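# Tuck chair under desk, park loaded cart in bay

## Task

Shove the office chair fully beneath the desk so that it finishes upright with every wheel on the floor, and bring the utility cart into the yellow taped bay so all four of its wheels sit inside the tape lines without touching them; the cart's load must remain aboard with no part overhanging its edges. Afterwards release everything and back the robot away. The robot toppling or being left tilted counts as failure.

## Robot and tools

ROBOT. TidyBot++: a single mobile base (0.54 m long, 0.50 m wide, 0.38 m tall) on four driven casters, carrying one seven-joint arm with a two-finger gripper. The shoulder sits 0.12 m ahead of the base centre and 0.68 m off the floor. Arm segments: upper arm 0.42 m, forearm 0.31 m, hand 0.31 m to the hand point. The arm begins folded with the hand pointing down, poking up to 0.08 m past the base front, elbow up to 1.15 m high. Cameras: base_camera (fixed on the base) and wrist_camera (fisheye, looks along the hand).

FRAMES. Base frame: origin on the floor below the base centre, x forward, y left, z up. hand_pose is reported in it (point between the finger pads; its z runs out along the fingers, its y is the closing direction). The odometry frame is the base frame as it was at scene start; base_odometry counts wheel turns, so slip shows up as travel and drift of a few cm and several degrees builds over many moves. Heading is positive leftward, range -3.142 to 3.142. base_tilt is in degrees, positive when leaning forward or right, with up to about 1 degree fixed bias.

execute_actions. Argument "actions": a list holding exactly one action (or empty, which only reports state and images). Optional "cameras": list of base_camera, wrist_camera or all; omitted or null gives all, [] gives none. An action may contain "base", "joints", or both, plus optional "speeds"; the parts start together.
- "base": exactly one key, each a relative offset from where the base last measured itself, not a pose. translate_m: forward(+)/back metres, -2 to 2. strafe_m: left(+)/right sideways metres, -2 to 2. rotate_rad: turn in place, radians, counter-clockwise from above positive, -6.3 to 6.3. Any move needing more than 8.667 s at its top speed is refused.
- "joints": absolute targets, one number per named joint (names below), in radians except the gripper. joint_1_rad any angle (whole arm about vertical; positive is clockwise from above, opposite to rotate_rad); joint_2_rad shoulder -2.249 to 2.249; joint_3_rad any angle; joint_4_rad elbow -2.579 to 2.579; joint_5_rad any angle; joint_6_rad wrist -2.099 to 2.099; joint_7_rad any angle (hand down: positive is counter-clockwise from above; at 1.57 fingers open toward left and right). gripper_pos 0 (open, about 85 mm gap) to 1 (closed, squeezing roughly 96-120 N). Free-turning joints go the short way, so send steps under half a turn for large rotations. Tolerances: ±0.039 for joints 1-4, ±0.056 for 5-7, ±0.03 gripper.
- "speeds": caps for this action only: translate_m and strafe_m 0.05-0.5 m/s, rotate_rad 0.1-1.57 rad/s (the maxima are defaults).
Unknown keys or out-of-range numbers cause the whole call to be rejected with no motion. Anything omitted may keep straining toward its previous target.

Arm geometry. With joint_1_rad = 0, joint_3_rad = 3.14, joint_5_rad = 0 (near the start) the arm stays in the base's x-z plane. Angles from vertical (forward positive): upper arm = joint_2_rad, forearm = joint_2_rad - joint_4_rad, hand = that minus joint_6_rad. Reach ahead of the shoulder = sum of length·sin(angle); height above it = sum of length·cos(angle). A downward-pointing hand reaches at most about 0.94 m above floor, and only close in.

wait: "seconds" 0 to 10; commands nothing, returns state and images.
zoom_image: "camera" (base_camera or wrist_camera) and "region" [x0, y0, x1, y1] in image pixels from top-left, at most 504 by 504, on that camera's latest full picture.
read_manual: optional "section" (only "licences"); shows licence text, moves nothing.
finished_scene: "scene" integer (1 or 2); ends that scene irreversibly after the last command is held, and its reply says whether the goal was met and gives the next task.

RESULT LINES. base_status/joint_status describe how each commanded motion ended: "done" (for the base only means the wheels turned the full amount, possibly slipping); "off_target" (rested away from the target, maybe still pushing); "contact_stop" or "time_out" (target dropped, holding). A blocked base pushes until time-out and may still say "done" while short; check images. "joint command not followed" with "cause:" means arm targets were withheld (e.g. self-collision); the gripper part still runs, and withheld targets may be retried later. on_its_own lists uncommanded effects. motor_effort is percent of max per motor, bracketed value the peak. "ARM HIT" flags a hard hit on the base or arm. MOTOR HOT warns at 60 °C; an OVER-TEMPERATURE FAULT at 75 °C makes the arm sag, with "limit_stop_at_motor_heat" in joint_status (resend targets). The "pictures" line lists cameras in image order.

ACCURACY. Friction can leave joints slightly off even when reported done; correct by sending last command + (wanted - read). hand_pose can be 1-2 cm wrong; trust images. Loads make the arm sag; never command a loaded joint to its read angle.

CAUTIONS. Avoid driving while the arm is snagged on something around 0.8 m or higher: the robot can tip. Sideways forces on a raised hand can lift wheels; retract the arm or back off to level it. Torque sensors above 104.5 N m (joints 1-4) or 51.3 N m (5-7) freeze the arm for 10 s and skip the rest of the call while the base keeps going. Drive slowly when pushing the chair or cart so nothing slams, tips, or spills the cart's load; keep the chair on its wheels. Don't drop items or shove hard. The robot holds its last command while you compose replies, and a stray nudge may occasionally move a loose object. When done, open the gripper, withdraw the arm and move the base away before ending the scene.

Each tool is called after "Request:" as name(argument=value, ...), one argument or row to a line, values as JSON.

## Session

Request:
execute_actions(
  actions=[
    {"joints":{"joint_6_rad":-0.3}},
  ],
)

Scene clock: 1.00 s.
base_odometry: x=+0.000 y=+0.000 heading=+0.000 (m, m, rad; odometry frame)
base_tilt: forward=-0.3 right=+0.3 (deg)
base_status: not commanded
joint_positions: joint_1_rad=+0.023 joint_2_rad=-0.339 joint_3_rad=+3.174 joint_4_rad=-2.539 joint_5_rad=+0.000 joint_6_rad=-0.323 joint_7_rad=+1.545 gripper_pos=+0.000
joint_status: all done
motor_effort: joint_1_rad=+1(1) joint_2_rad=-4(4) joint_3_rad=+0(0) joint_4_rad=+16(16) joint_5_rad=+0(0) joint_6_rad=+5(5) joint_7_rad=+0(0) (%)
hand_pose: x=+0.4140 y=-0.0139 z=+0.6402 quat_wxyz=(-0.001, +0.952, -0.039, +0.304) (m; base frame)
pictures: base_camera, wrist_camera
camera_calibration (this result's frames):
wrist_camera: T_world_to_cam=[[-0.0150496, -0.999342, -0.0329995, 0.0205208], [-0.835279, 0.0307065, -0.548968, 0.747494], [0.54962, 0.0193021, -0.835192, 0.441685], [0, 0, 0, 1]] pos_world=[0.381916, -0.0109711, 0.779919]
Images, in order (width x height): base_camera 644x364, wrist_camera 644x476.

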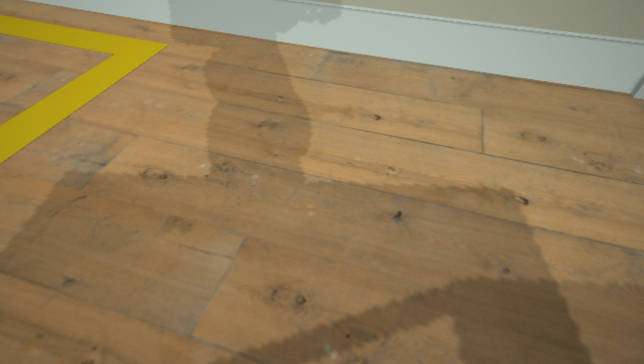

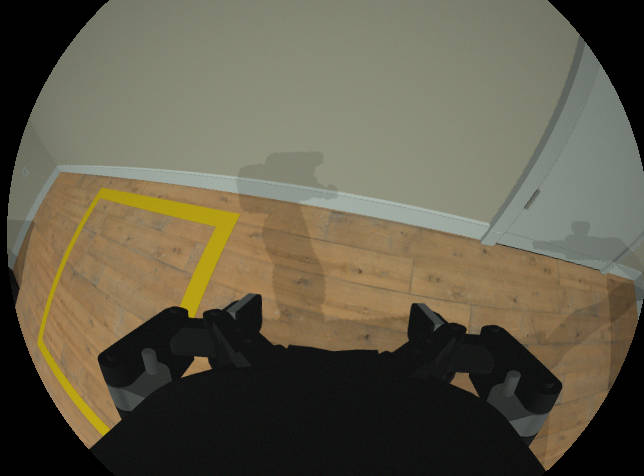

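Look around with the arm.

Request:
execute_actions(
  actions=[
    {"joints":{"joint_1_rad":-1.5,"joint_4_rad":-2.0,"joint_6_rad":-0.6}},
  ],
)

Request:
execute_actions(
  actions=[
    {"joints":{"joint_1_rad":-3.1}},
  ],
  cameras=["wrist_camera"],
)

Request:
execute_actions(
  actions=[
    {"joints":{"joint_1_rad":-4.6}},
  ],
  cameras=["wrist_camera"],
)

Scene clock: 5.70 s.
base_odometry: x=+0.000 y=+0.000 heading=+0.000 (m, m, rad; odometry frame)
base_tilt: forward=-0.3 right=+0.2 (deg)
base_status: not commanded
joint_positions: joint_1_rad=-1.486 joint_2_rad=-0.339 joint_3_rad=+3.174 joint_4_rad=-2.017 joint_5_rad=+0.000 joint_6_rad=-0.555 joint_7_rad=+1.545 gripper_pos=+0.000
joint_status: all done
motor_effort: joint_1_rad=+1(0) joint_2_rad=-8(8) joint_3_rad=+0(0) joint_4_rad=+20(20) joint_5_rad=+0(0) joint_6_rad=+7(6) joint_7_rad=+0(0) (%)
hand_pose: x=+0.1674 y=+0.4160 z=+0.8538 quat_wxyz=(-0.300, +0.680, +0.587, +0.321) (m; base frame)
pictures: base_camera, wrist_camera
camera_calibration (this result's frames):
wrist_camera: T_world_to_cam=[[0.997205, -0.0716538, -0.0211689, -0.112002], [-0.0622903, -0.640847, -0.765137, 0.980031], [0.0412589, 0.764317, -0.643519, 0.358859], [0, 0, 0, 1]] pos_world=[0.157929, 0.345742, 0.97842]
Images, in order (width x height): base_camera 644x364, wrist_camera 644x476.

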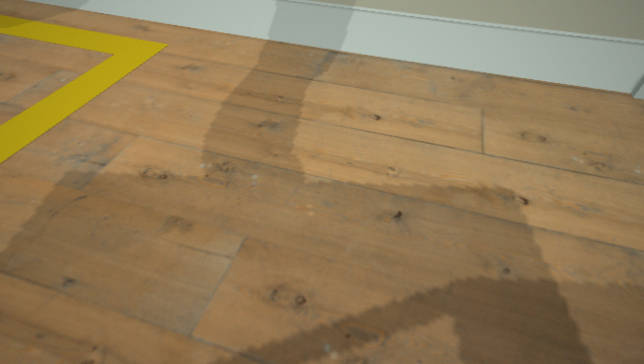

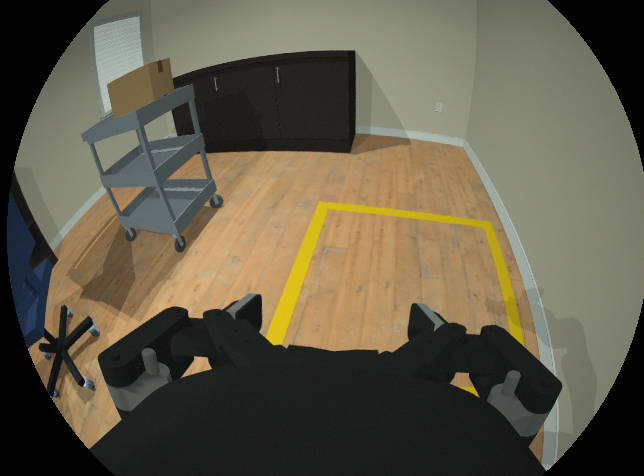

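Scene clock: 8.50 s.
base_odometry: x=+0.000 y=+0.000 heading=+0.000 (m, m, rad; odometry frame)
base_tilt: forward=-0.3 right=+0.2 (deg)
base_status: not commanded
joint_positions: joint_1_rad=-3.086 joint_2_rad=-0.339 joint_3_rad=+3.174 joint_4_rad=-2.017 joint_5_rad=+0.000 joint_6_rad=-0.555 joint_7_rad=+1.545 gripper_pos=+0.000
joint_status: all done
motor_effort: joint_1_rad=+1(2) joint_2_rad=-8(8) joint_3_rad=-1(1) joint_4_rad=+20(19) joint_5_rad=+0(0) joint_6_rad=+7(7) joint_7_rad=+0(0) (%)
hand_pose: x=-0.2982 y=+0.0362 z=+0.8538 quat_wxyz=(-0.439, +0.052, +0.897, +0.008) (m; base frame)
pictures: wrist_camera
camera_calibration (this result's frames):
wrist_camera: T_world_to_cam=[[0.0425491, 0.99887, -0.0211691, 0.00160251], [0.642391, -0.0435797, -0.765137, 0.896173], [-0.765195, 0.0189571, -0.64352, 0.454828], [0, 0, 0, 1]] pos_world=[-0.22773, 0.028832, 0.97842]
Images, in order (width x height): wrist_camera 644x476.

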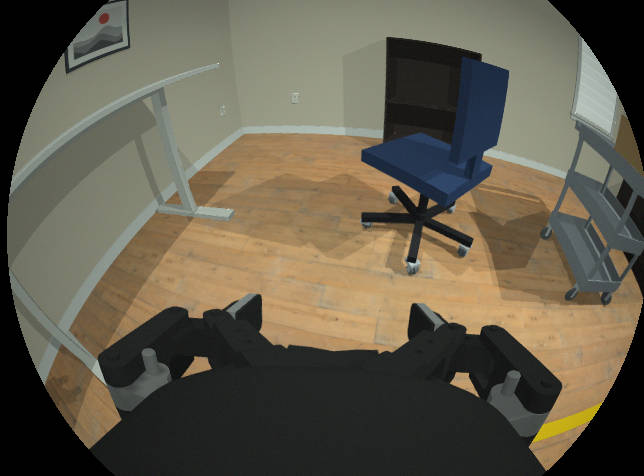

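Scene clock: 11.23 s.
base_odometry: x=+0.000 y=+0.000 heading=+0.000 (m, m, rad; odometry frame)
base_tilt: forward=-0.3 right=+0.2 (deg)
base_status: not commanded
joint_positions: joint_1_rad=-4.586 joint_2_rad=-0.339 joint_3_rad=+3.174 joint_4_rad=-2.017 joint_5_rad=+0.000 joint_6_rad=-0.555 joint_7_rad=+1.545 gripper_pos=+0.000
joint_status: all done
motor_effort: joint_1_rad=+1(1) joint_2_rad=-8(8) joint_3_rad=+0(1) joint_4_rad=+20(21) joint_5_rad=+0(0) joint_6_rad=+7(7) joint_7_rad=+0(0) (%)
hand_pose: x=+0.0533 y=-0.4136 z=+0.8538 quat_wxyz=(-0.327, -0.573, +0.692, -0.293) (m; base frame)
pictures: wrist_camera
camera_calibration (this result's frames):
wrist_camera: T_world_to_cam=[[-0.993349, 0.113179, -0.0211697, 0.124875], [0.0889639, 0.637703, -0.765128, 0.962023], [-0.0730965, -0.761922, -0.643531, 0.372481], [0, 0, 0, 1]] pos_world=[0.0656862, -0.343817, 0.978417]
Images, in order (width x height): wrist_camera 644x476.

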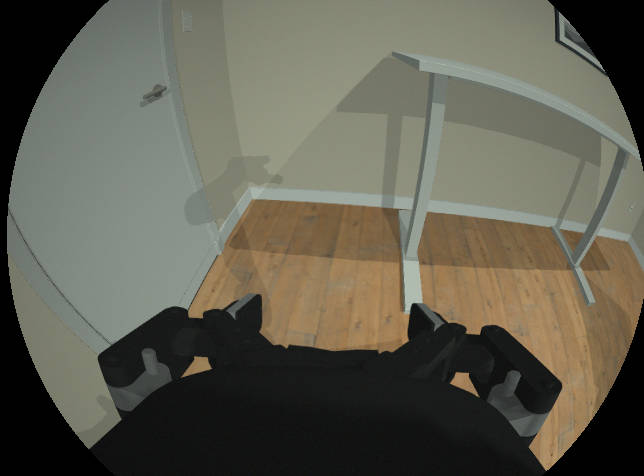

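Request:
execute_actions(
  actions=[
    {"base":{"rotate_rad":-0.26},"joints":{"joint_1_rad":0,"joint_2_rad":-0.7,"joint_6_rad":-1.0}},
  ],
  cameras=[],
)

Request:
execute_actions(
  actions=[
    {"base":{"strafe_m":-0.5}},
  ],
  cameras=[],
)

Request:
execute_actions(
  actions=[
    {"base":{"translate_m":-1.0},"joints":{"joint_1_rad":-2.4}},
  ],
)

Scene clock: 33.00 s.
base_odometry: x=+0.000 y=+0.000 heading=-0.260 (m, m, rad; odometry frame)
base_tilt: forward=-0.3 right=+0.3 (deg)
base_status: done
joint_positions: joint_1_rad=-6.269 joint_2_rad=-0.687 joint_3_rad=+3.174 joint_4_rad=-2.016 joint_5_rad=+0.000 joint_6_rad=-0.955 joint_7_rad=+1.545 gripper_pos=+0.000
joint_status: all done
motor_effort: joint_1_rad=+1(0) joint_2_rad=+3(8) joint_3_rad=+0(2) joint_4_rad=+18(20) joint_5_rad=+0(0) joint_6_rad=+7(7) joint_7_rad=+0(0) (%)
hand_pose: x=+0.3927 y=-0.0134 z=+0.8785 quat_wxyz=(+0.007, -0.909, +0.034, -0.415) (m; base frame)
pictures: none
No camera images: the call's "cameras" was empty. Leave "cameras" out to get every camera's image.

Scene clock: 35.37 s.
base_odometry: x=-0.129 y=-0.483 heading=-0.261 (m, m, rad; odometry frame)
base_tilt: forward=-0.3 right=+0.3 (deg)
base_status: done
joint_positions: joint_1_rad=-6.269 joint_2_rad=-0.687 joint_3_rad=+3.174 joint_4_rad=-2.016 joint_5_rad=+0.000 joint_6_rad=-0.955 joint_7_rad=+1.545 gripper_pos=+0.000
joint_status: not commanded
motor_effort: joint_1_rad=+1(1) joint_2_rad=+3(4) joint_3_rad=+0(2) joint_4_rad=+19(19) joint_5_rad=+0(1) joint_6_rad=+7(6) joint_7_rad=+0(0) (%)
hand_pose: x=+0.3927 y=-0.0135 z=+0.8786 quat_wxyz=(+0.007, -0.909, +0.034, -0.415) (m; base frame)
pictures: none
No camera images: the call's "cameras" was empty. Leave "cameras" out to get every camera's image.

Scene clock: 38.77 s.
base_odometry: x=-1.096 y=-0.225 heading=-0.261 (m, m, rad; odometry frame)
base_tilt: forward=-0.3 right=+0.3 (deg)
base_status: done
joint_positions: joint_1_rad=-8.669 joint_2_rad=-0.691 joint_3_rad=+3.174 joint_4_rad=-2.015 joint_5_rad=+0.000 joint_6_rad=-0.956 joint_7_rad=+1.545 gripper_pos=+0.000
joint_status: all done
motor_effort: joint_1_rad=+1(1) joint_2_rad=+3(4) joint_3_rad=+0(2) joint_4_rad=+19(19) joint_5_rad=+0(0) joint_6_rad=+6(7) joint_7_rad=+0(0) (%)
hand_pose: x=-0.0731 y=+0.1943 z=+0.8801 quat_wxyz=(+0.391, -0.361, -0.834, -0.145) (m; base frame)
pictures: base_camera, wrist_camera
camera_calibration (this result's frames):
wrist_camera: T_world_to_cam=[[0.67298, 0.738906, -0.0334115, -0.0579848], [0.485624, -0.475466, -0.733554, 0.823294], [-0.557913, 0.477442, -0.67881, 0.598137], [0, 0, 0, 1]] pos_world=[-0.0270806, 0.148718, 1.00801]
Images, in order (width x height): base_camera 644x364, wrist_camera 644x476.

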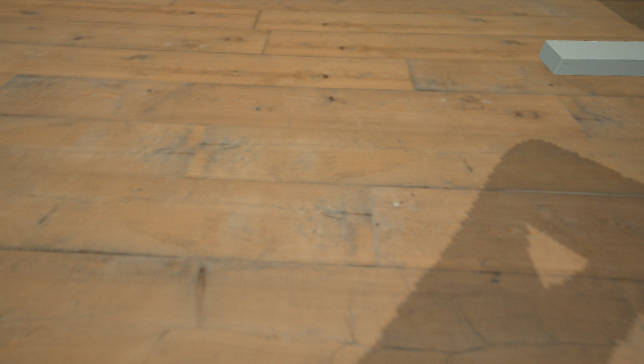

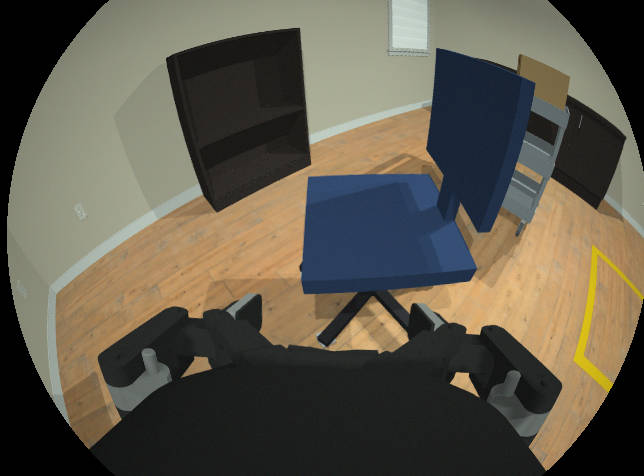

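Request:
execute_actions(
  actions=[
    {"base":{"translate_m":-1.22},"joints":{"joint_1_rad":-0.7}},
  ],
)

Scene clock: 44.80 s.
base_odometry: x=-2.275 y=+0.089 heading=-0.261 (m, m, rad; odometry frame)
base_tilt: forward=-0.3 right=+0.3 (deg)
base_status: done
joint_positions: joint_1_rad=-6.997 joint_2_rad=-0.696 joint_3_rad=+3.174 joint_4_rad=-2.015 joint_5_rad=+0.000 joint_6_rad=-0.958 joint_7_rad=+1.545 gripper_pos=+0.000
joint_status: all done
motor_effort: joint_1_rad=+1(2) joint_2_rad=+3(5) joint_3_rad=+0(1) joint_4_rad=+19(19) joint_5_rad=+0(0) joint_6_rad=+6(7) joint_7_rad=+0(0) (%)
hand_pose: x=+0.3307 y=+0.1706 z=+0.8811 quat_wxyz=(+0.155, -0.860, -0.291, -0.389) (m; base frame)
pictures: base_camera, wrist_camera
camera_calibration (this result's frames):
wrist_camera: T_world_to_cam=[[0.667344, -0.744001, -0.033391, -0.0573004], [-0.520133, -0.433516, -0.735884, 0.944192], [0.533023, 0.508456, -0.676284, 0.467107], [0, 0, 0, 1]] pos_world=[0.280367, 0.129188, 1.0088]
Images, in order (width x height): base_camera 644x364, wrist_camera 644x476.

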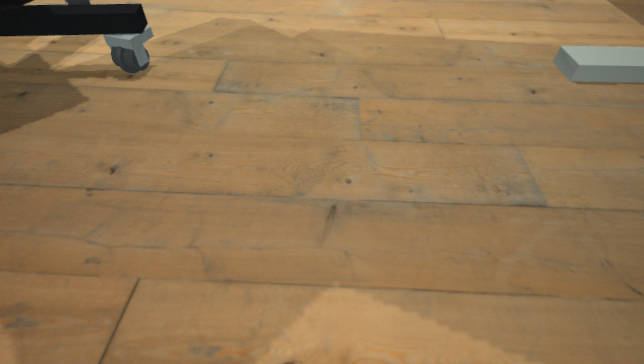

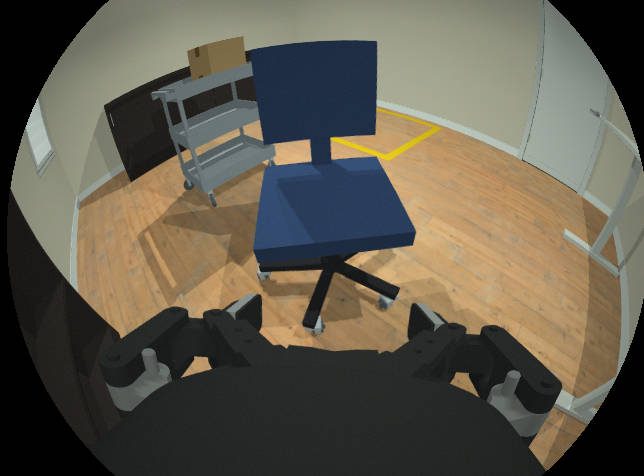

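Request:
execute_actions(
  actions=[
    {"base":{"strafe_m":0.45},"joints":{"joint_1_rad":0,"joint_6_rad":-1.3}},
  ],
  cameras=[],
)

Request:
execute_actions(
  actions=[
    {"base":{"translate_m":0.5},"speeds":{"translate_m":0.15}},
  ],
)

Scene clock: 51.47 s.
base_odometry: x=-2.230 y=+0.261 heading=-0.238 (m, m, rad; odometry frame)
base_tilt: forward=-0.3 right=+0.3 (deg)
base_status: strafe_m time_out (by the wheels' count: +0.178 of +0.450)
joint_positions: joint_1_rad=-6.296 joint_2_rad=-0.696 joint_3_rad=+3.171 joint_4_rad=-2.012 joint_5_rad=-0.001 joint_6_rad=-1.258 joint_7_rad=+1.545 gripper_pos=+0.000
joint_status: all done
motor_effort: joint_1_rad=+1(10) joint_2_rad=+4(8) joint_3_rad=+0(11) joint_4_rad=+18(20) joint_5_rad=+0(6) joint_6_rad=+5(6) joint_7_rad=+0(0) (%)
hand_pose: x=+0.3211 y=-0.0030 z=+0.8218 quat_wxyz=(+0.012, -0.960, +0.020, -0.280) (m; base frame)
pictures: none
No camera images: the call's "cameras" was empty. Leave "cameras" out to get every camera's image.

not run: a stop came earlier in this reply.

Request:
execute_actions(
  actions=[
    {"base":{"translate_m":0.15},"joints":{"joint_1_rad":-1.6,"joint_6_rad":-1.6}},
  ],
)

Scene clock: 55.43 s.
base_odometry: x=-2.084 y=+0.226 heading=-0.238 (m, m, rad; odometry frame)
base_tilt: forward=-0.3 right=+0.3 (deg)
base_status: done
joint_positions: joint_1_rad=-7.869 joint_2_rad=-0.695 joint_3_rad=+3.171 joint_4_rad=-2.012 joint_5_rad=-0.001 joint_6_rad=-1.555 joint_7_rad=+1.545 gripper_pos=+0.000
joint_status: all done
motor_effort: joint_1_rad=+0(2) joint_2_rad=+6(7) joint_3_rad=+0(0) joint_4_rad=+17(18) joint_5_rad=+0(0) joint_6_rad=+3(6) joint_7_rad=+0(0) (%)
hand_pose: x=+0.1202 y=+0.1181 z=+0.7841 quat_wxyz=(+0.103, -0.713, -0.688, -0.087) (m; base frame)
pictures: base_camera, wrist_camera
camera_calibration (this result's frames):
wrist_camera: T_world_to_cam=[[0.998351, 0.0208505, -0.0534852, -0.0734858], [0.00800901, -0.973184, -0.229888, 0.344016], [-0.0568442, 0.229081, -0.971746, 0.876015], [0, 0, 0, 1]] pos_world=[0.120406, 0.135645, 0.926419]
Images, in order (width x height): base_camera 644x364, wrist_camera 644x476.

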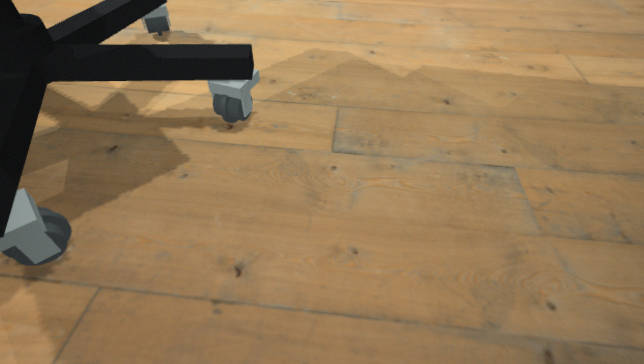

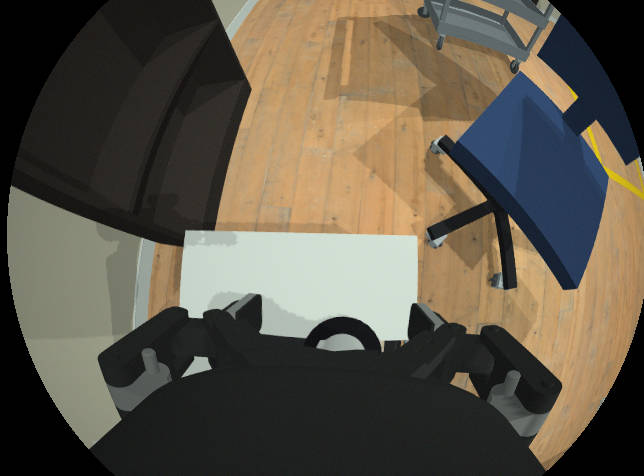

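Request:
execute_actions(
  actions=[
    {"base":{"translate_m":0.09},"joints":{"joint_1_rad":-0.4}},
  ],
  cameras=[],
)

Request:
execute_actions(
  actions=[
    {"base":{"strafe_m":0.27}},
  ],
  cameras=[],
)

Request:
execute_actions(
  actions=[
    {"base":{"translate_m":0.4},"speeds":{"translate_m":0.15}},
  ],
)

Scene clock: 61.33 s.
base_odometry: x=-1.996 y=+0.205 heading=-0.238 (m, m, rad; odometry frame)
base_tilt: forward=-0.3 right=+0.3 (deg)
base_status: done
joint_positions: joint_1_rad=-6.698 joint_2_rad=-0.695 joint_3_rad=+3.171 joint_4_rad=-2.012 joint_5_rad=-0.001 joint_6_rad=-1.556 joint_7_rad=+1.545 gripper_pos=+0.000
joint_status: all done
motor_effort: joint_1_rad=+0(2) joint_2_rad=+6(7) joint_3_rad=+0(1) joint_4_rad=+16(17) joint_5_rad=+0(1) joint_6_rad=+3(3) joint_7_rad=+0(0) (%)
hand_pose: x=+0.2281 y=+0.0448 z=+0.7841 quat_wxyz=(+0.037, -0.975, -0.179, -0.129) (m; base frame)
pictures: none
No camera images: the call's "cameras" was empty. Leave "cameras" out to get every camera's image.

Scene clock: 63.17 s.
base_odometry: x=-1.932 y=+0.467 heading=-0.238 (m, m, rad; odometry frame)
base_tilt: forward=-0.3 right=+0.3 (deg)
base_status: done
joint_positions: joint_1_rad=-6.697 joint_2_rad=-0.695 joint_3_rad=+3.171 joint_4_rad=-2.012 joint_5_rad=-0.001 joint_6_rad=-1.557 joint_7_rad=+1.545 gripper_pos=+0.000
joint_status: not commanded
motor_effort: joint_1_rad=+1(1) joint_2_rad=+6(7) joint_3_rad=+0(2) joint_4_rad=+17(17) joint_5_rad=+0(1) joint_6_rad=+2(3) joint_7_rad=+0(0) (%)
hand_pose: x=+0.2278 y=+0.0446 z=+0.7841 quat_wxyz=(+0.037, -0.975, -0.179, -0.129) (m; base frame)
pictures: none
No camera images: the call's "cameras" was empty. Leave "cameras" out to get every camera's image.

Scene clock: 66.47 s.
base_odometry: x=-1.543 y=+0.373 heading=-0.238 (m, m, rad; odometry frame)
base_tilt: forward=-0.3 right=+0.3 (deg)
base_status: done
joint_positions: joint_1_rad=-6.697 joint_2_rad=-0.696 joint_3_rad=+3.171 joint_4_rad=-2.011 joint_5_rad=-0.001 joint_6_rad=-1.559 joint_7_rad=+1.545 gripper_pos=+0.000
joint_status: not commanded
motor_effort: joint_1_rad=+1(1) joint_2_rad=+6(11) joint_3_rad=+0(1) joint_4_rad=+16(17) joint_5_rad=+0(0) joint_6_rad=+3(3) joint_7_rad=+0(0) (%)
hand_pose: x=+0.2271 y=+0.0443 z=+0.7842 quat_wxyz=(+0.037, -0.975, -0.179, -0.128) (m; base frame)
pictures: base_camera, wrist_camera
camera_calibration (this result's frames):
wrist_camera: T_world_to_cam=[[0.40709, -0.911806, -0.0537256, -0.00291156], [-0.893997, -0.385702, -0.228043, 0.448736], [0.187209, 0.140865, -0.972168, 0.84784], [0, 0, 0, 1]] pos_world=[0.243631, 0.0509931, 0.926417]
Images, in order (width x height): base_camera 644x364, wrist_camera 644x476.

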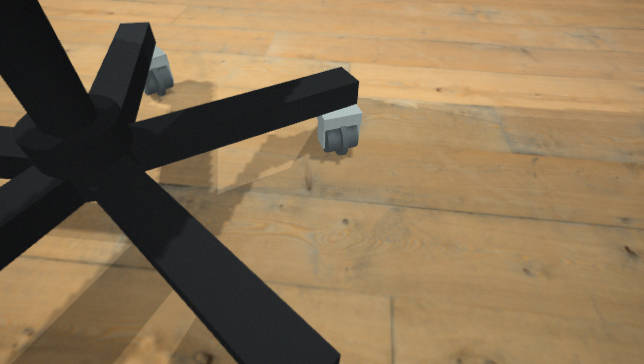

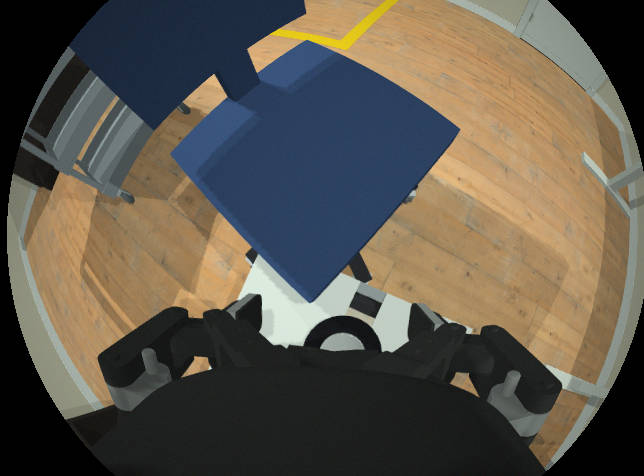

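Request:
execute_actions(
  actions=[
    {"base":{"translate_m":0.35},"speeds":{"translate_m":0.15}},
  ],
)

Scene clock: 70.53 s.
base_odometry: x=-1.203 y=+0.291 heading=-0.238 (m, m, rad; odometry frame)
base_tilt: forward=-0.3 right=+0.3 (deg)
base_status: done
joint_positions: joint_1_rad=-6.697 joint_2_rad=-0.698 joint_3_rad=+3.171 joint_4_rad=-2.011 joint_5_rad=-0.001 joint_6_rad=-1.559 joint_7_rad=+1.545 gripper_pos=+0.000
joint_status: not commanded
motor_effort: joint_1_rad=+1(1) joint_2_rad=+5(9) joint_3_rad=+0(1) joint_4_rad=+17(17) joint_5_rad=+0(0) joint_6_rad=+2(3) joint_7_rad=+0(0) (%)
hand_pose: x=+0.2269 y=+0.0442 z=+0.7844 quat_wxyz=(+0.037, -0.975, -0.179, -0.129) (m; base frame)
pictures: base_camera, wrist_camera
camera_calibration (this result's frames):
wrist_camera: T_world_to_cam=[[0.407175, -0.911769, -0.0537196, -0.00292313], [-0.893638, -0.385544, -0.22971, 0.449752], [0.188731, 0.141538, -0.971775, 0.847416], [0, 0, 0, 1]] pos_world=[0.243172, 0.0507923, 0.926654]
Images, in order (width x height): base_camera 644x364, wrist_camera 644x476.

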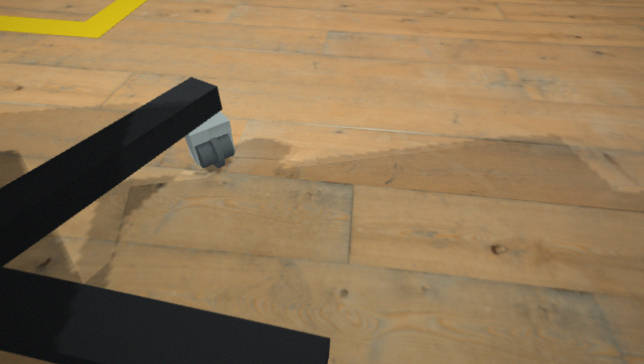

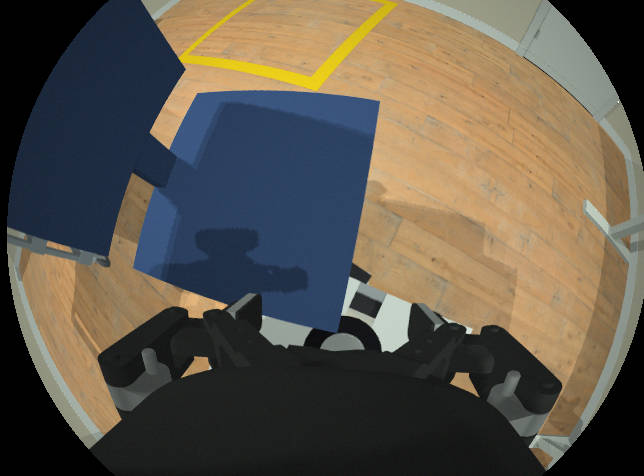

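Request:
execute_actions(
  actions=[
    {"base":{"translate_m":-0.7},"joints":{"joint_1_rad":-1.57,"joint_6_rad":-1.4}},
  ],
  cameras=[],
)

Request:
execute_actions(
  actions=[
    {"base":{"rotate_rad":0.08}},
  ],
  cameras=[],
)

Request:
execute_actions(
  actions=[
    {"base":{"strafe_m":0.6}},
  ],
)

Scene clock: 78.23 s.
base_odometry: x=-1.884 y=+0.456 heading=-0.238 (m, m, rad; odometry frame)
base_tilt: forward=-0.3 right=+0.3 (deg)
base_status: done
joint_positions: joint_1_rad=-7.837 joint_2_rad=-0.699 joint_3_rad=+3.171 joint_4_rad=-2.011 joint_5_rad=-0.001 joint_6_rad=-1.445 joint_7_rad=+1.545 gripper_pos=+0.000
joint_status: all done
motor_effort: joint_1_rad=+1(0) joint_2_rad=+5(9) joint_3_rad=+0(2) joint_4_rad=+17(18) joint_5_rad=+0(1) joint_6_rad=+3(3) joint_7_rad=+0(0) (%)
hand_pose: x=+0.1255 y=+0.1501 z=+0.7959 quat_wxyz=(+0.141, -0.718, -0.670, -0.129) (m; base frame)
pictures: none
No camera images: the call's "cameras" was empty. Leave "cameras" out to get every camera's image.

Scene clock: 78.97 s.
base_odometry: x=-1.884 y=+0.456 heading=-0.158 (m, m, rad; odometry frame)
base_tilt: forward=-0.3 right=+0.3 (deg)
base_status: done
joint_positions: joint_1_rad=-7.840 joint_2_rad=-0.699 joint_3_rad=+3.171 joint_4_rad=-2.011 joint_5_rad=-0.001 joint_6_rad=-1.444 joint_7_rad=+1.545 gripper_pos=+0.000
joint_status: not commanded
motor_effort: joint_1_rad=+1(0) joint_2_rad=+5(7) joint_3_rad=+0(0) joint_4_rad=+17(18) joint_5_rad=+0(1) joint_6_rad=+3(4) joint_7_rad=+0(0) (%)
hand_pose: x=+0.1251 y=+0.1504 z=+0.7960 quat_wxyz=(+0.141, -0.717, -0.671, -0.129) (m; base frame)
pictures: none
No camera images: the call's "cameras" was empty. Leave "cameras" out to get every camera's image.

Scene clock: 81.53 s.
base_odometry: x=-1.790 y=+1.049 heading=-0.158 (m, m, rad; odometry frame)
base_tilt: forward=-0.3 right=+0.3 (deg)
base_status: done
joint_positions: joint_1_rad=-7.840 joint_2_rad=-0.700 joint_3_rad=+3.171 joint_4_rad=-2.011 joint_5_rad=-0.001 joint_6_rad=-1.441 joint_7_rad=+1.545 gripper_pos=+0.000
joint_status: not commanded
motor_effort: joint_1_rad=+1(1) joint_2_rad=+6(9) joint_3_rad=+0(1) joint_4_rad=+18(17) joint_5_rad=+0(0) joint_6_rad=+3(4) joint_7_rad=+0(0) (%)
hand_pose: x=+0.1251 y=+0.1512 z=+0.7965 quat_wxyz=(+0.143, -0.716, -0.670, -0.130) (m; base frame)
pictures: base_camera, wrist_camera
camera_calibration (this result's frames):
wrist_camera: T_world_to_cam=[[0.998733, -0.00426449, -0.0501518, -0.0773331], [-0.0212985, -0.938606, -0.344332, 0.468597], [-0.0456044, 0.344964, -0.937507, 0.834497], [0, 0, 0, 1]] pos_world=[0.125272, 0.151627, 0.939822]
Images, in order (width x height): base_camera 644x364, wrist_camera 644x476.

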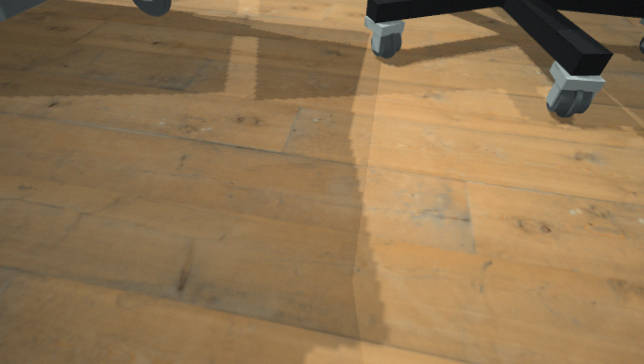

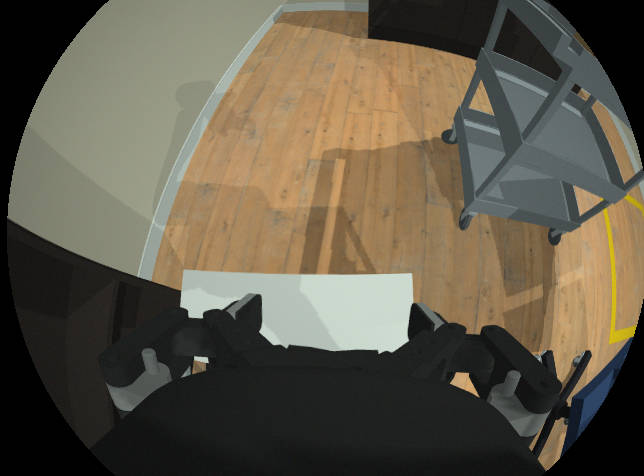

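Request:
execute_actions(
  actions=[
    {"base":{"strafe_m":1.0}},
  ],
  cameras=[],
)

Request:
execute_actions(
  actions=[
    {"base":{"rotate_rad":-0.28},"joints":{"joint_1_rad":0,"joint_2_rad":-1.0,"joint_4_rad":-1.7,"joint_6_rad":-1.6}},
  ],
)

Scene clock: 89.80 s.
base_odometry: x=-1.633 y=+2.037 heading=-0.158 (m, m, rad; odometry frame)
base_tilt: forward=-0.3 right=+0.3 (deg)
base_status: done
joint_positions: joint_1_rad=-7.840 joint_2_rad=-0.700 joint_3_rad=+3.171 joint_4_rad=-2.011 joint_5_rad=-0.001 joint_6_rad=-1.440 joint_7_rad=+1.545 gripper_pos=+0.000
joint_status: not commanded
motor_effort: joint_1_rad=+1(0) joint_2_rad=+6(7) joint_3_rad=+0(1) joint_4_rad=+18(18) joint_5_rad=+0(0) joint_6_rad=+4(4) joint_7_rad=+0(0) (%)
hand_pose: x=+0.1251 y=+0.1514 z=+0.7965 quat_wxyz=(+0.143, -0.716, -0.670, -0.131) (m; base frame)
pictures: none
No camera images: the call's "cameras" was empty. Leave "cameras" out to get every camera's image.

Scene clock: 92.60 s.
base_odometry: x=-1.633 y=+2.037 heading=-0.437 (m, m, rad; odometry frame)
base_tilt: forward=-0.3 right=+0.3 (deg)
base_status: done
joint_positions: joint_1_rad=-6.297 joint_2_rad=-0.987 joint_3_rad=+3.171 joint_4_rad=-1.717 joint_5_rad=-0.001 joint_6_rad=-1.555 joint_7_rad=+1.545 gripper_pos=+0.000
joint_status: all done
motor_effort: joint_1_rad=+1(2) joint_2_rad=+15(15) joint_3_rad=+0(1) joint_4_rad=+15(17) joint_5_rad=+0(0) joint_6_rad=+7(6) joint_7_rad=+0(0) (%)
hand_pose: x=+0.2129 y=-0.0051 z=+0.9443 quat_wxyz=(+0.016, -0.909, +0.018, -0.415) (m; base frame)
pictures: base_camera, wrist_camera
camera_calibration (this result's frames):
wrist_camera: T_world_to_cam=[[0.0405526, -0.998468, -0.0376528, 0.0288844], [-0.682809, -0.000180942, -0.730597, 0.885077], [0.729471, 0.0553373, -0.68177, 0.622986], [0, 0, 0, 1]] pos_world=[0.148717, -0.00547398, 1.07246]
Images, in order (width x height): base_camera 644x364, wrist_camera 644x476.

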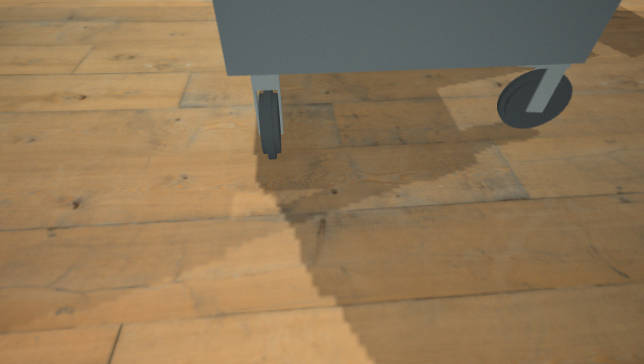

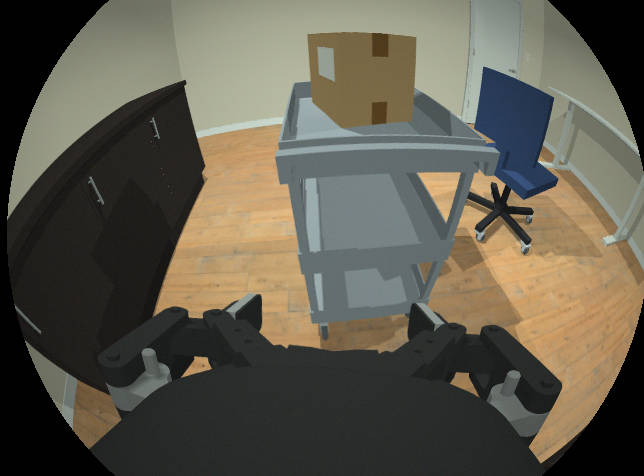

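Request:
execute_actions(
  actions=[
    {"base":{"strafe_m":-0.12},"joints":{"joint_6_rad":-1.1}},
  ],
  cameras=[],
)

Request:
execute_actions(
  actions=[
    {"base":{"translate_m":0.7},"speeds":{"translate_m":0.12}},
  ],
)

Scene clock: 96.40 s.
base_odometry: x=-1.684 y=+1.928 heading=-0.438 (m, m, rad; odometry frame)
base_tilt: forward=-0.3 right=+0.3 (deg)
base_status: done
joint_positions: joint_1_rad=-6.294 joint_2_rad=-0.990 joint_3_rad=+3.174 joint_4_rad=-1.711 joint_5_rad=-0.001 joint_6_rad=-1.122 joint_7_rad=+1.545 gripper_pos=+0.000
joint_status: all done
motor_effort: joint_1_rad=+1(3) joint_2_rad=+14(16) joint_3_rad=+0(2) joint_4_rad=+15(15) joint_5_rad=+0(1) joint_6_rad=+9(8) joint_7_rad=+0(0) (%)
hand_pose: x=+0.2749 y=-0.0097 z=+1.0651 quat_wxyz=(+0.017, -0.797, +0.021, -0.604) (m; base frame)
pictures: none
No camera images: the call's "cameras" was empty. Leave "cameras" out to get every camera's image.

Scene clock: 102.83 s.
base_odometry: x=-1.050 y=+1.631 heading=-0.438 (m, m, rad; odometry frame)
base_tilt: forward=-0.3 right=+0.3 (deg)
base_status: done
joint_positions: joint_1_rad=-6.294 joint_2_rad=-0.997 joint_3_rad=+3.174 joint_4_rad=-1.710 joint_5_rad=-0.001 joint_6_rad=-1.122 joint_7_rad=+1.545 gripper_pos=+0.000
joint_status: not commanded
motor_effort: joint_1_rad=+1(3) joint_2_rad=+14(18) joint_3_rad=+0(1) joint_4_rad=+16(17) joint_5_rad=+0(1) joint_6_rad=+8(9) joint_7_rad=+0(0) (%)
hand_pose: x=+0.2720 y=-0.0097 z=+1.0666 quat_wxyz=(+0.017, -0.794, +0.021, -0.607) (m; base frame)
pictures: base_camera, wrist_camera
camera_calibration (this result's frames):
wrist_camera: T_world_to_cam=[[0.0379939, -0.999074, -0.0201872, 0.0085325], [-0.298136, 0.00794848, -0.95449, 1.14904], [0.953767, 0.0422833, -0.297558, 0.192593], [0, 0, 0, 1]] pos_world=[0.158559, -0.00875202, 1.15423]
Images, in order (width x height): base_camera 644x364, wrist_camera 644x476.

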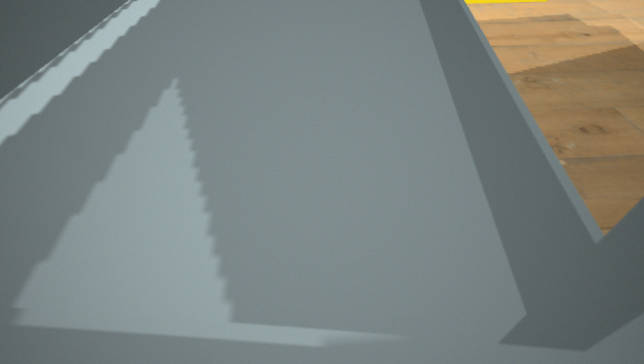

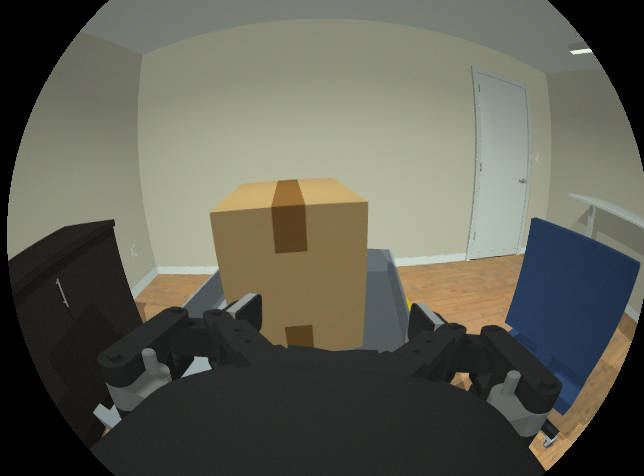

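Request:
execute_actions(
  actions=[
    {"base":{"translate_m":0.5},"speeds":{"translate_m":0.12},"joints":{"joint_1_rad":1.0,"joint_6_rad":-1.7}},
  ],
)

Scene clock: 109.30 s.
base_odometry: x=-0.597 y=+1.420 heading=-0.437 (m, m, rad; odometry frame)
base_tilt: forward=-0.3 right=+0.2 (deg)
base_status: done
joint_positions: joint_1_rad=-5.295 joint_2_rad=-0.999 joint_3_rad=+3.174 joint_4_rad=-1.710 joint_5_rad=-0.001 joint_6_rad=-1.657 joint_7_rad=+1.545 gripper_pos=+0.000
joint_status: all done
motor_effort: joint_1_rad=+1(2) joint_2_rad=+16(17) joint_3_rad=+0(1) joint_4_rad=+14(16) joint_5_rad=+0(0) joint_6_rad=+6(9) joint_7_rad=+0(0) (%)
hand_pose: x=+0.1519 y=-0.0610 z=+0.9254 quat_wxyz=(-0.166, -0.803, +0.461, -0.339) (m; base frame)
pictures: base_camera, wrist_camera
camera_calibration (this result's frames):
wrist_camera: T_world_to_cam=[[-0.820517, -0.569977, -0.0433439, 0.136979], [-0.398299, 0.624468, -0.671862, 0.770095], [0.410012, -0.53401, -0.739407, 0.723635], [0, 0, 0, 1]] pos_world=[0.122423, -0.0163962, 1.0584]
Images, in order (width x height): base_camera 644x364, wrist_camera 644x476.

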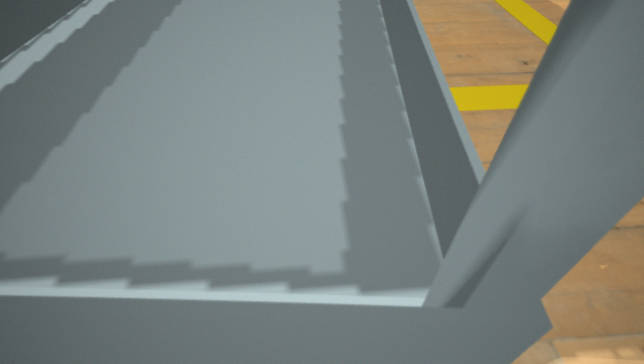

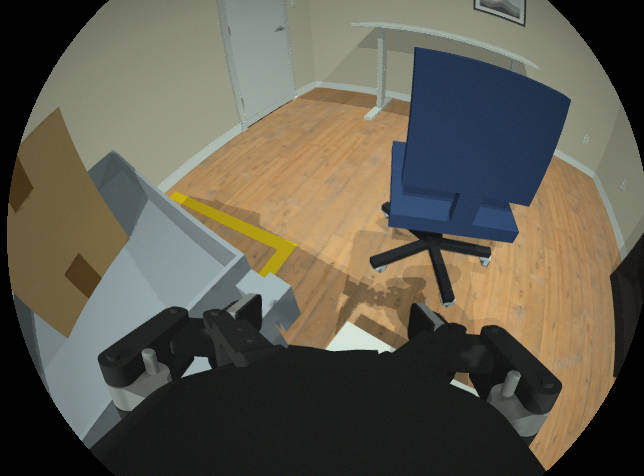

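Request:
execute_actions(
  actions=[
    {"base":{"translate_m":0.72},"speeds":{"translate_m":0.12}},
  ],
)

Request:
execute_actions(
  actions=[
    {"base":{"translate_m":-0.55},"joints":{"joint_1_rad":0.2}},
  ],
)

Scene clock: 120.77 s.
base_odometry: x=+0.056 y=+1.115 heading=-0.437 (m, m, rad; odometry frame)
base_tilt: forward=-0.3 right=+0.2 (deg)
base_status: done
joint_positions: joint_1_rad=-5.293 joint_2_rad=-1.000 joint_3_rad=+3.174 joint_4_rad=-1.710 joint_5_rad=-0.001 joint_6_rad=-1.657 joint_7_rad=+1.545 gripper_pos=+0.000
joint_status: not commanded
motor_effort: joint_1_rad=+1(2) joint_2_rad=+16(18) joint_3_rad=+0(2) joint_4_rad=+14(15) joint_5_rad=+0(1) joint_6_rad=+6(7) joint_7_rad=+0(0) (%)
hand_pose: x=+0.1516 y=-0.0608 z=+0.9253 quat_wxyz=(-0.166, -0.803, +0.461, -0.339) (m; base frame)
pictures: base_camera, wrist_camera
camera_calibration (this result's frames):
wrist_camera: T_world_to_cam=[[-0.821337, -0.568792, -0.0433826, 0.137114], [-0.397414, 0.625106, -0.671792, 0.769657], [0.409228, -0.534527, -0.739468, 0.723905], [0, 0, 0, 1]] pos_world=[0.122247, -0.0161809, 1.0583]
Images, in order (width x height): base_camera 644x364, wrist_camera 644x476.

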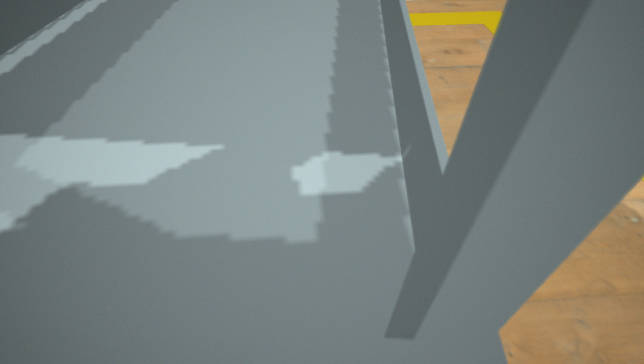

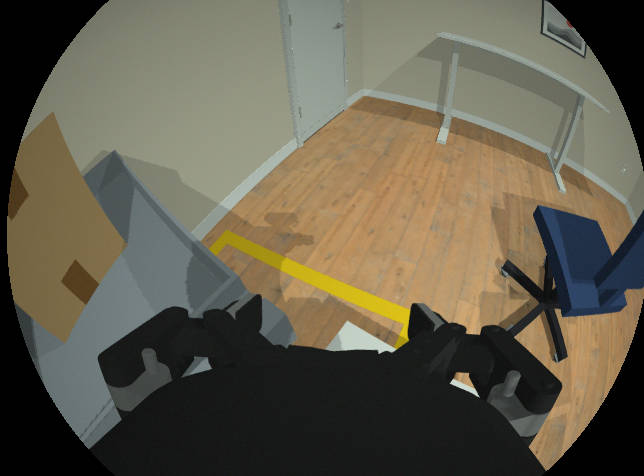

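Scene clock: 123.43 s.
base_odometry: x=-0.442 y=+1.348 heading=-0.437 (m, m, rad; odometry frame)
base_tilt: forward=-0.3 right=+0.2 (deg)
base_status: done
joint_positions: joint_1_rad=-6.071 joint_2_rad=-1.004 joint_3_rad=+3.174 joint_4_rad=-1.710 joint_5_rad=-0.001 joint_6_rad=-1.658 joint_7_rad=+1.545 gripper_pos=+0.000
joint_status: all done
motor_effort: joint_1_rad=+1(0) joint_2_rad=+15(18) joint_3_rad=+0(2) joint_4_rad=+14(14) joint_5_rad=+0(1) joint_6_rad=+6(7) joint_7_rad=+0(0) (%)
hand_pose: x=+0.1837 y=-0.0203 z=+0.9256 quat_wxyz=(-0.026, -0.917, +0.123, -0.379) (m; base frame)
pictures: base_camera, wrist_camera
camera_calibration (this result's frames):
wrist_camera: T_world_to_cam=[[-0.186553, -0.981476, -0.0436115, 0.0617386], [-0.718822, 0.16662, -0.674931, 0.809999], [0.669696, -0.0945615, -0.736591, 0.691107], [0, 0, 0, 1]] pos_world=[0.130932, -0.00901462, 1.05845]
Images, in order (width x height): base_camera 644x364, wrist_camera 644x476.

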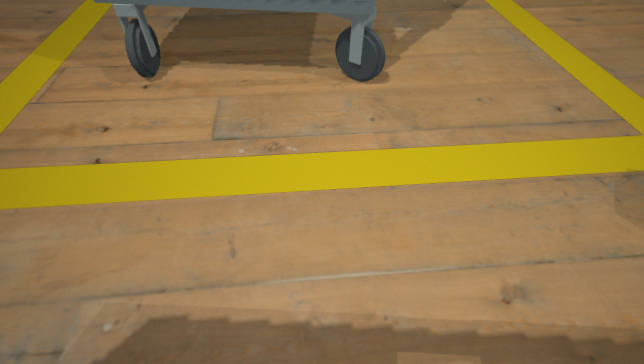

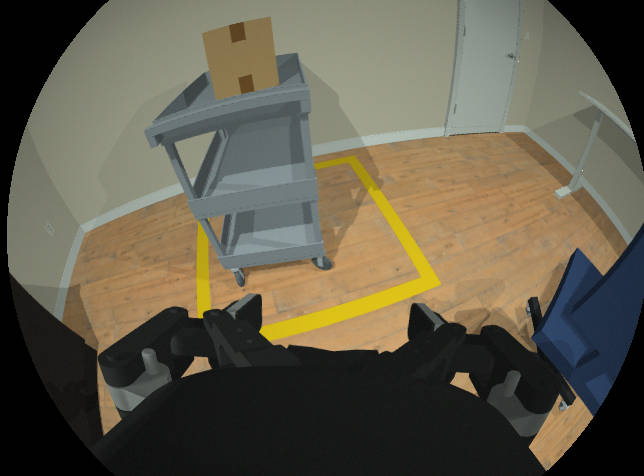

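Request:
execute_actions(
  actions=[
    {"base":{"rotate_rad":-1.47},"joints":{"joint_1_rad":0}},
  ],
)

Scene clock: 127.97 s.
base_odometry: x=-0.442 y=+1.348 heading=-1.906 (m, m, rad; odometry frame)
base_tilt: forward=-0.3 right=+0.3 (deg)
base_status: done
joint_positions: joint_1_rad=-6.272 joint_2_rad=-1.004 joint_3_rad=+3.174 joint_4_rad=-1.710 joint_5_rad=-0.001 joint_6_rad=-1.658 joint_7_rad=+1.545 gripper_pos=+0.000
joint_status: all done
motor_effort: joint_1_rad=+1(3) joint_2_rad=+16(17) joint_3_rad=+0(1) joint_4_rad=+14(14) joint_5_rad=+0(0) joint_6_rad=+6(6) joint_7_rad=+0(0) (%)
hand_pose: x=+0.1865 y=-0.0069 z=+0.9256 quat_wxyz=(+0.013, -0.925, +0.030, -0.379) (m; base frame)
pictures: base_camera, wrist_camera
camera_calibration (this result's frames):
wrist_camera: T_world_to_cam=[[0.0138127, -0.998953, -0.0436116, 0.0378951], [-0.73763, 0.0192663, -0.67493, 0.812236], [0.675064, 0.0414918, -0.736591, 0.690468], [0, 0, 0, 1]] pos_world=[0.132496, -0.00644212, 1.05845]
Images, in order (width x height): base_camera 644x364, wrist_camera 644x476.

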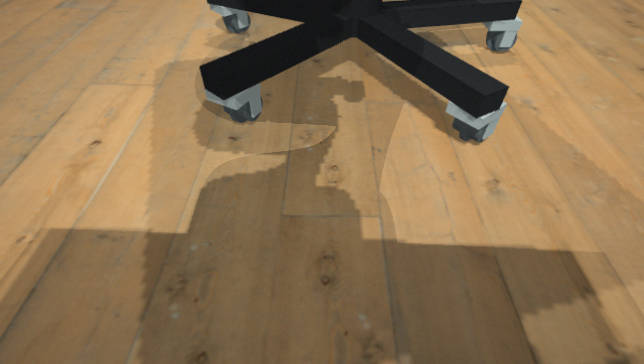

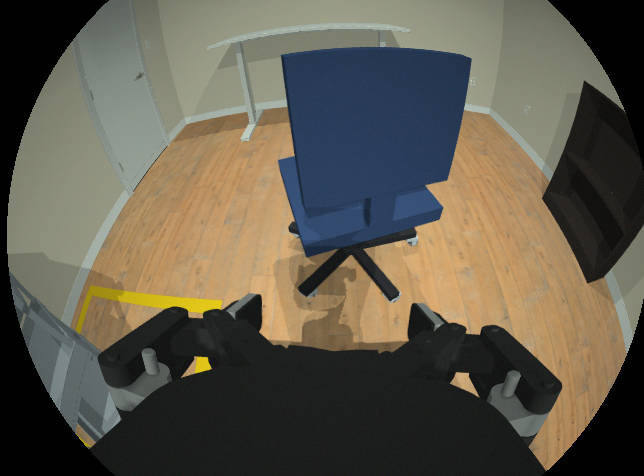

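Request:
execute_actions(
  actions=[
    {"base":{"strafe_m":-0.09},"joints":{"joint_1_rad":-1.2,"joint_2_rad":-0.6,"joint_6_rad":-1.2}},
  ],
  cameras=[],
)

Request:
execute_actions(
  actions=[
    {"base":{"rotate_rad":0.06}},
  ],
  cameras=[],
)

Request:
execute_actions(
  actions=[
    {"base":{"translate_m":1.2},"speeds":{"translate_m":0.18}},
  ],
)

Scene clock: 133.37 s.
base_odometry: x=-0.528 y=+1.378 heading=-1.907 (m, m, rad; odometry frame)
base_tilt: forward=-0.3 right=+0.3 (deg)
base_status: done
joint_positions: joint_1_rad=-7.469 joint_2_rad=-0.611 joint_3_rad=+3.174 joint_4_rad=-1.710 joint_5_rad=-0.001 joint_6_rad=-1.244 joint_7_rad=+1.545 gripper_pos=+0.000
joint_status: all done
motor_effort: joint_1_rad=+1(2) joint_2_rad=+2(16) joint_3_rad=+0(2) joint_4_rad=+18(18) joint_5_rad=+0(1) joint_6_rad=+6(7) joint_7_rad=+0(0) (%)
hand_pose: x=+0.2271 y=+0.2388 z=+0.9525 quat_wxyz=(+0.225, -0.779, -0.491, -0.318) (m; base frame)
pictures: none
No camera images: the call's "cameras" was empty. Leave "cameras" out to get every camera's image.

Scene clock: 134.07 s.
base_odometry: x=-0.528 y=+1.378 heading=-1.847 (m, m, rad; odometry frame)
base_tilt: forward=-0.3 right=+0.3 (deg)
base_status: done
joint_positions: joint_1_rad=-7.471 joint_2_rad=-0.608 joint_3_rad=+3.174 joint_4_rad=-1.710 joint_5_rad=-0.001 joint_6_rad=-1.244 joint_7_rad=+1.545 gripper_pos=+0.000
joint_status: not commanded
motor_effort: joint_1_rad=+1(0) joint_2_rad=+2(4) joint_3_rad=+0(1) joint_4_rad=+18(18) joint_5_rad=+0(1) joint_6_rad=+6(6) joint_7_rad=+0(0) (%)
hand_pose: x=+0.2270 y=+0.2398 z=+0.9518 quat_wxyz=(+0.224, -0.779, -0.493, -0.316) (m; base frame)
pictures: none
No camera images: the call's "cameras" was empty. Leave "cameras" out to get every camera's image.

Scene clock: 141.43 s.
base_odometry: x=-0.855 y=+0.224 heading=-1.847 (m, m, rad; odometry frame)
base_tilt: forward=-0.3 right=+0.3 (deg)
base_status: done
joint_positions: joint_1_rad=-7.471 joint_2_rad=-0.607 joint_3_rad=+3.175 joint_4_rad=-1.709 joint_5_rad=-0.001 joint_6_rad=-1.242 joint_7_rad=+1.545 gripper_pos=+0.000
joint_status: not commanded
motor_effort: joint_1_rad=+1(2) joint_2_rad=+2(4) joint_3_rad=+0(3) joint_4_rad=+17(18) joint_5_rad=+0(1) joint_6_rad=+6(7) joint_7_rad=+0(0) (%)
hand_pose: x=+0.2273 y=+0.2405 z=+0.9522 quat_wxyz=(+0.224, -0.779, -0.492, -0.317) (m; base frame)
pictures: base_camera, wrist_camera
camera_calibration (this result's frames):
wrist_camera: T_world_to_cam=[[0.932581, -0.359353, -0.0340224, -0.0861677], [-0.282357, -0.667537, -0.688962, 0.93051], [0.224869, 0.65212, -0.723998, 0.615699], [0, 0, 0, 1]] pos_world=[0.204643, 0.188675, 1.08392]
Images, in order (width x height): base_camera 644x364, wrist_camera 644x476.

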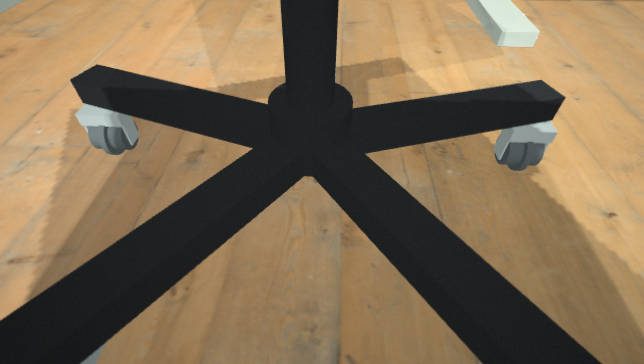

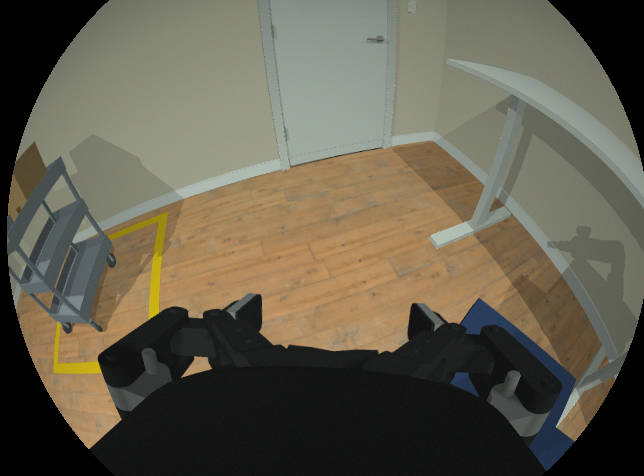

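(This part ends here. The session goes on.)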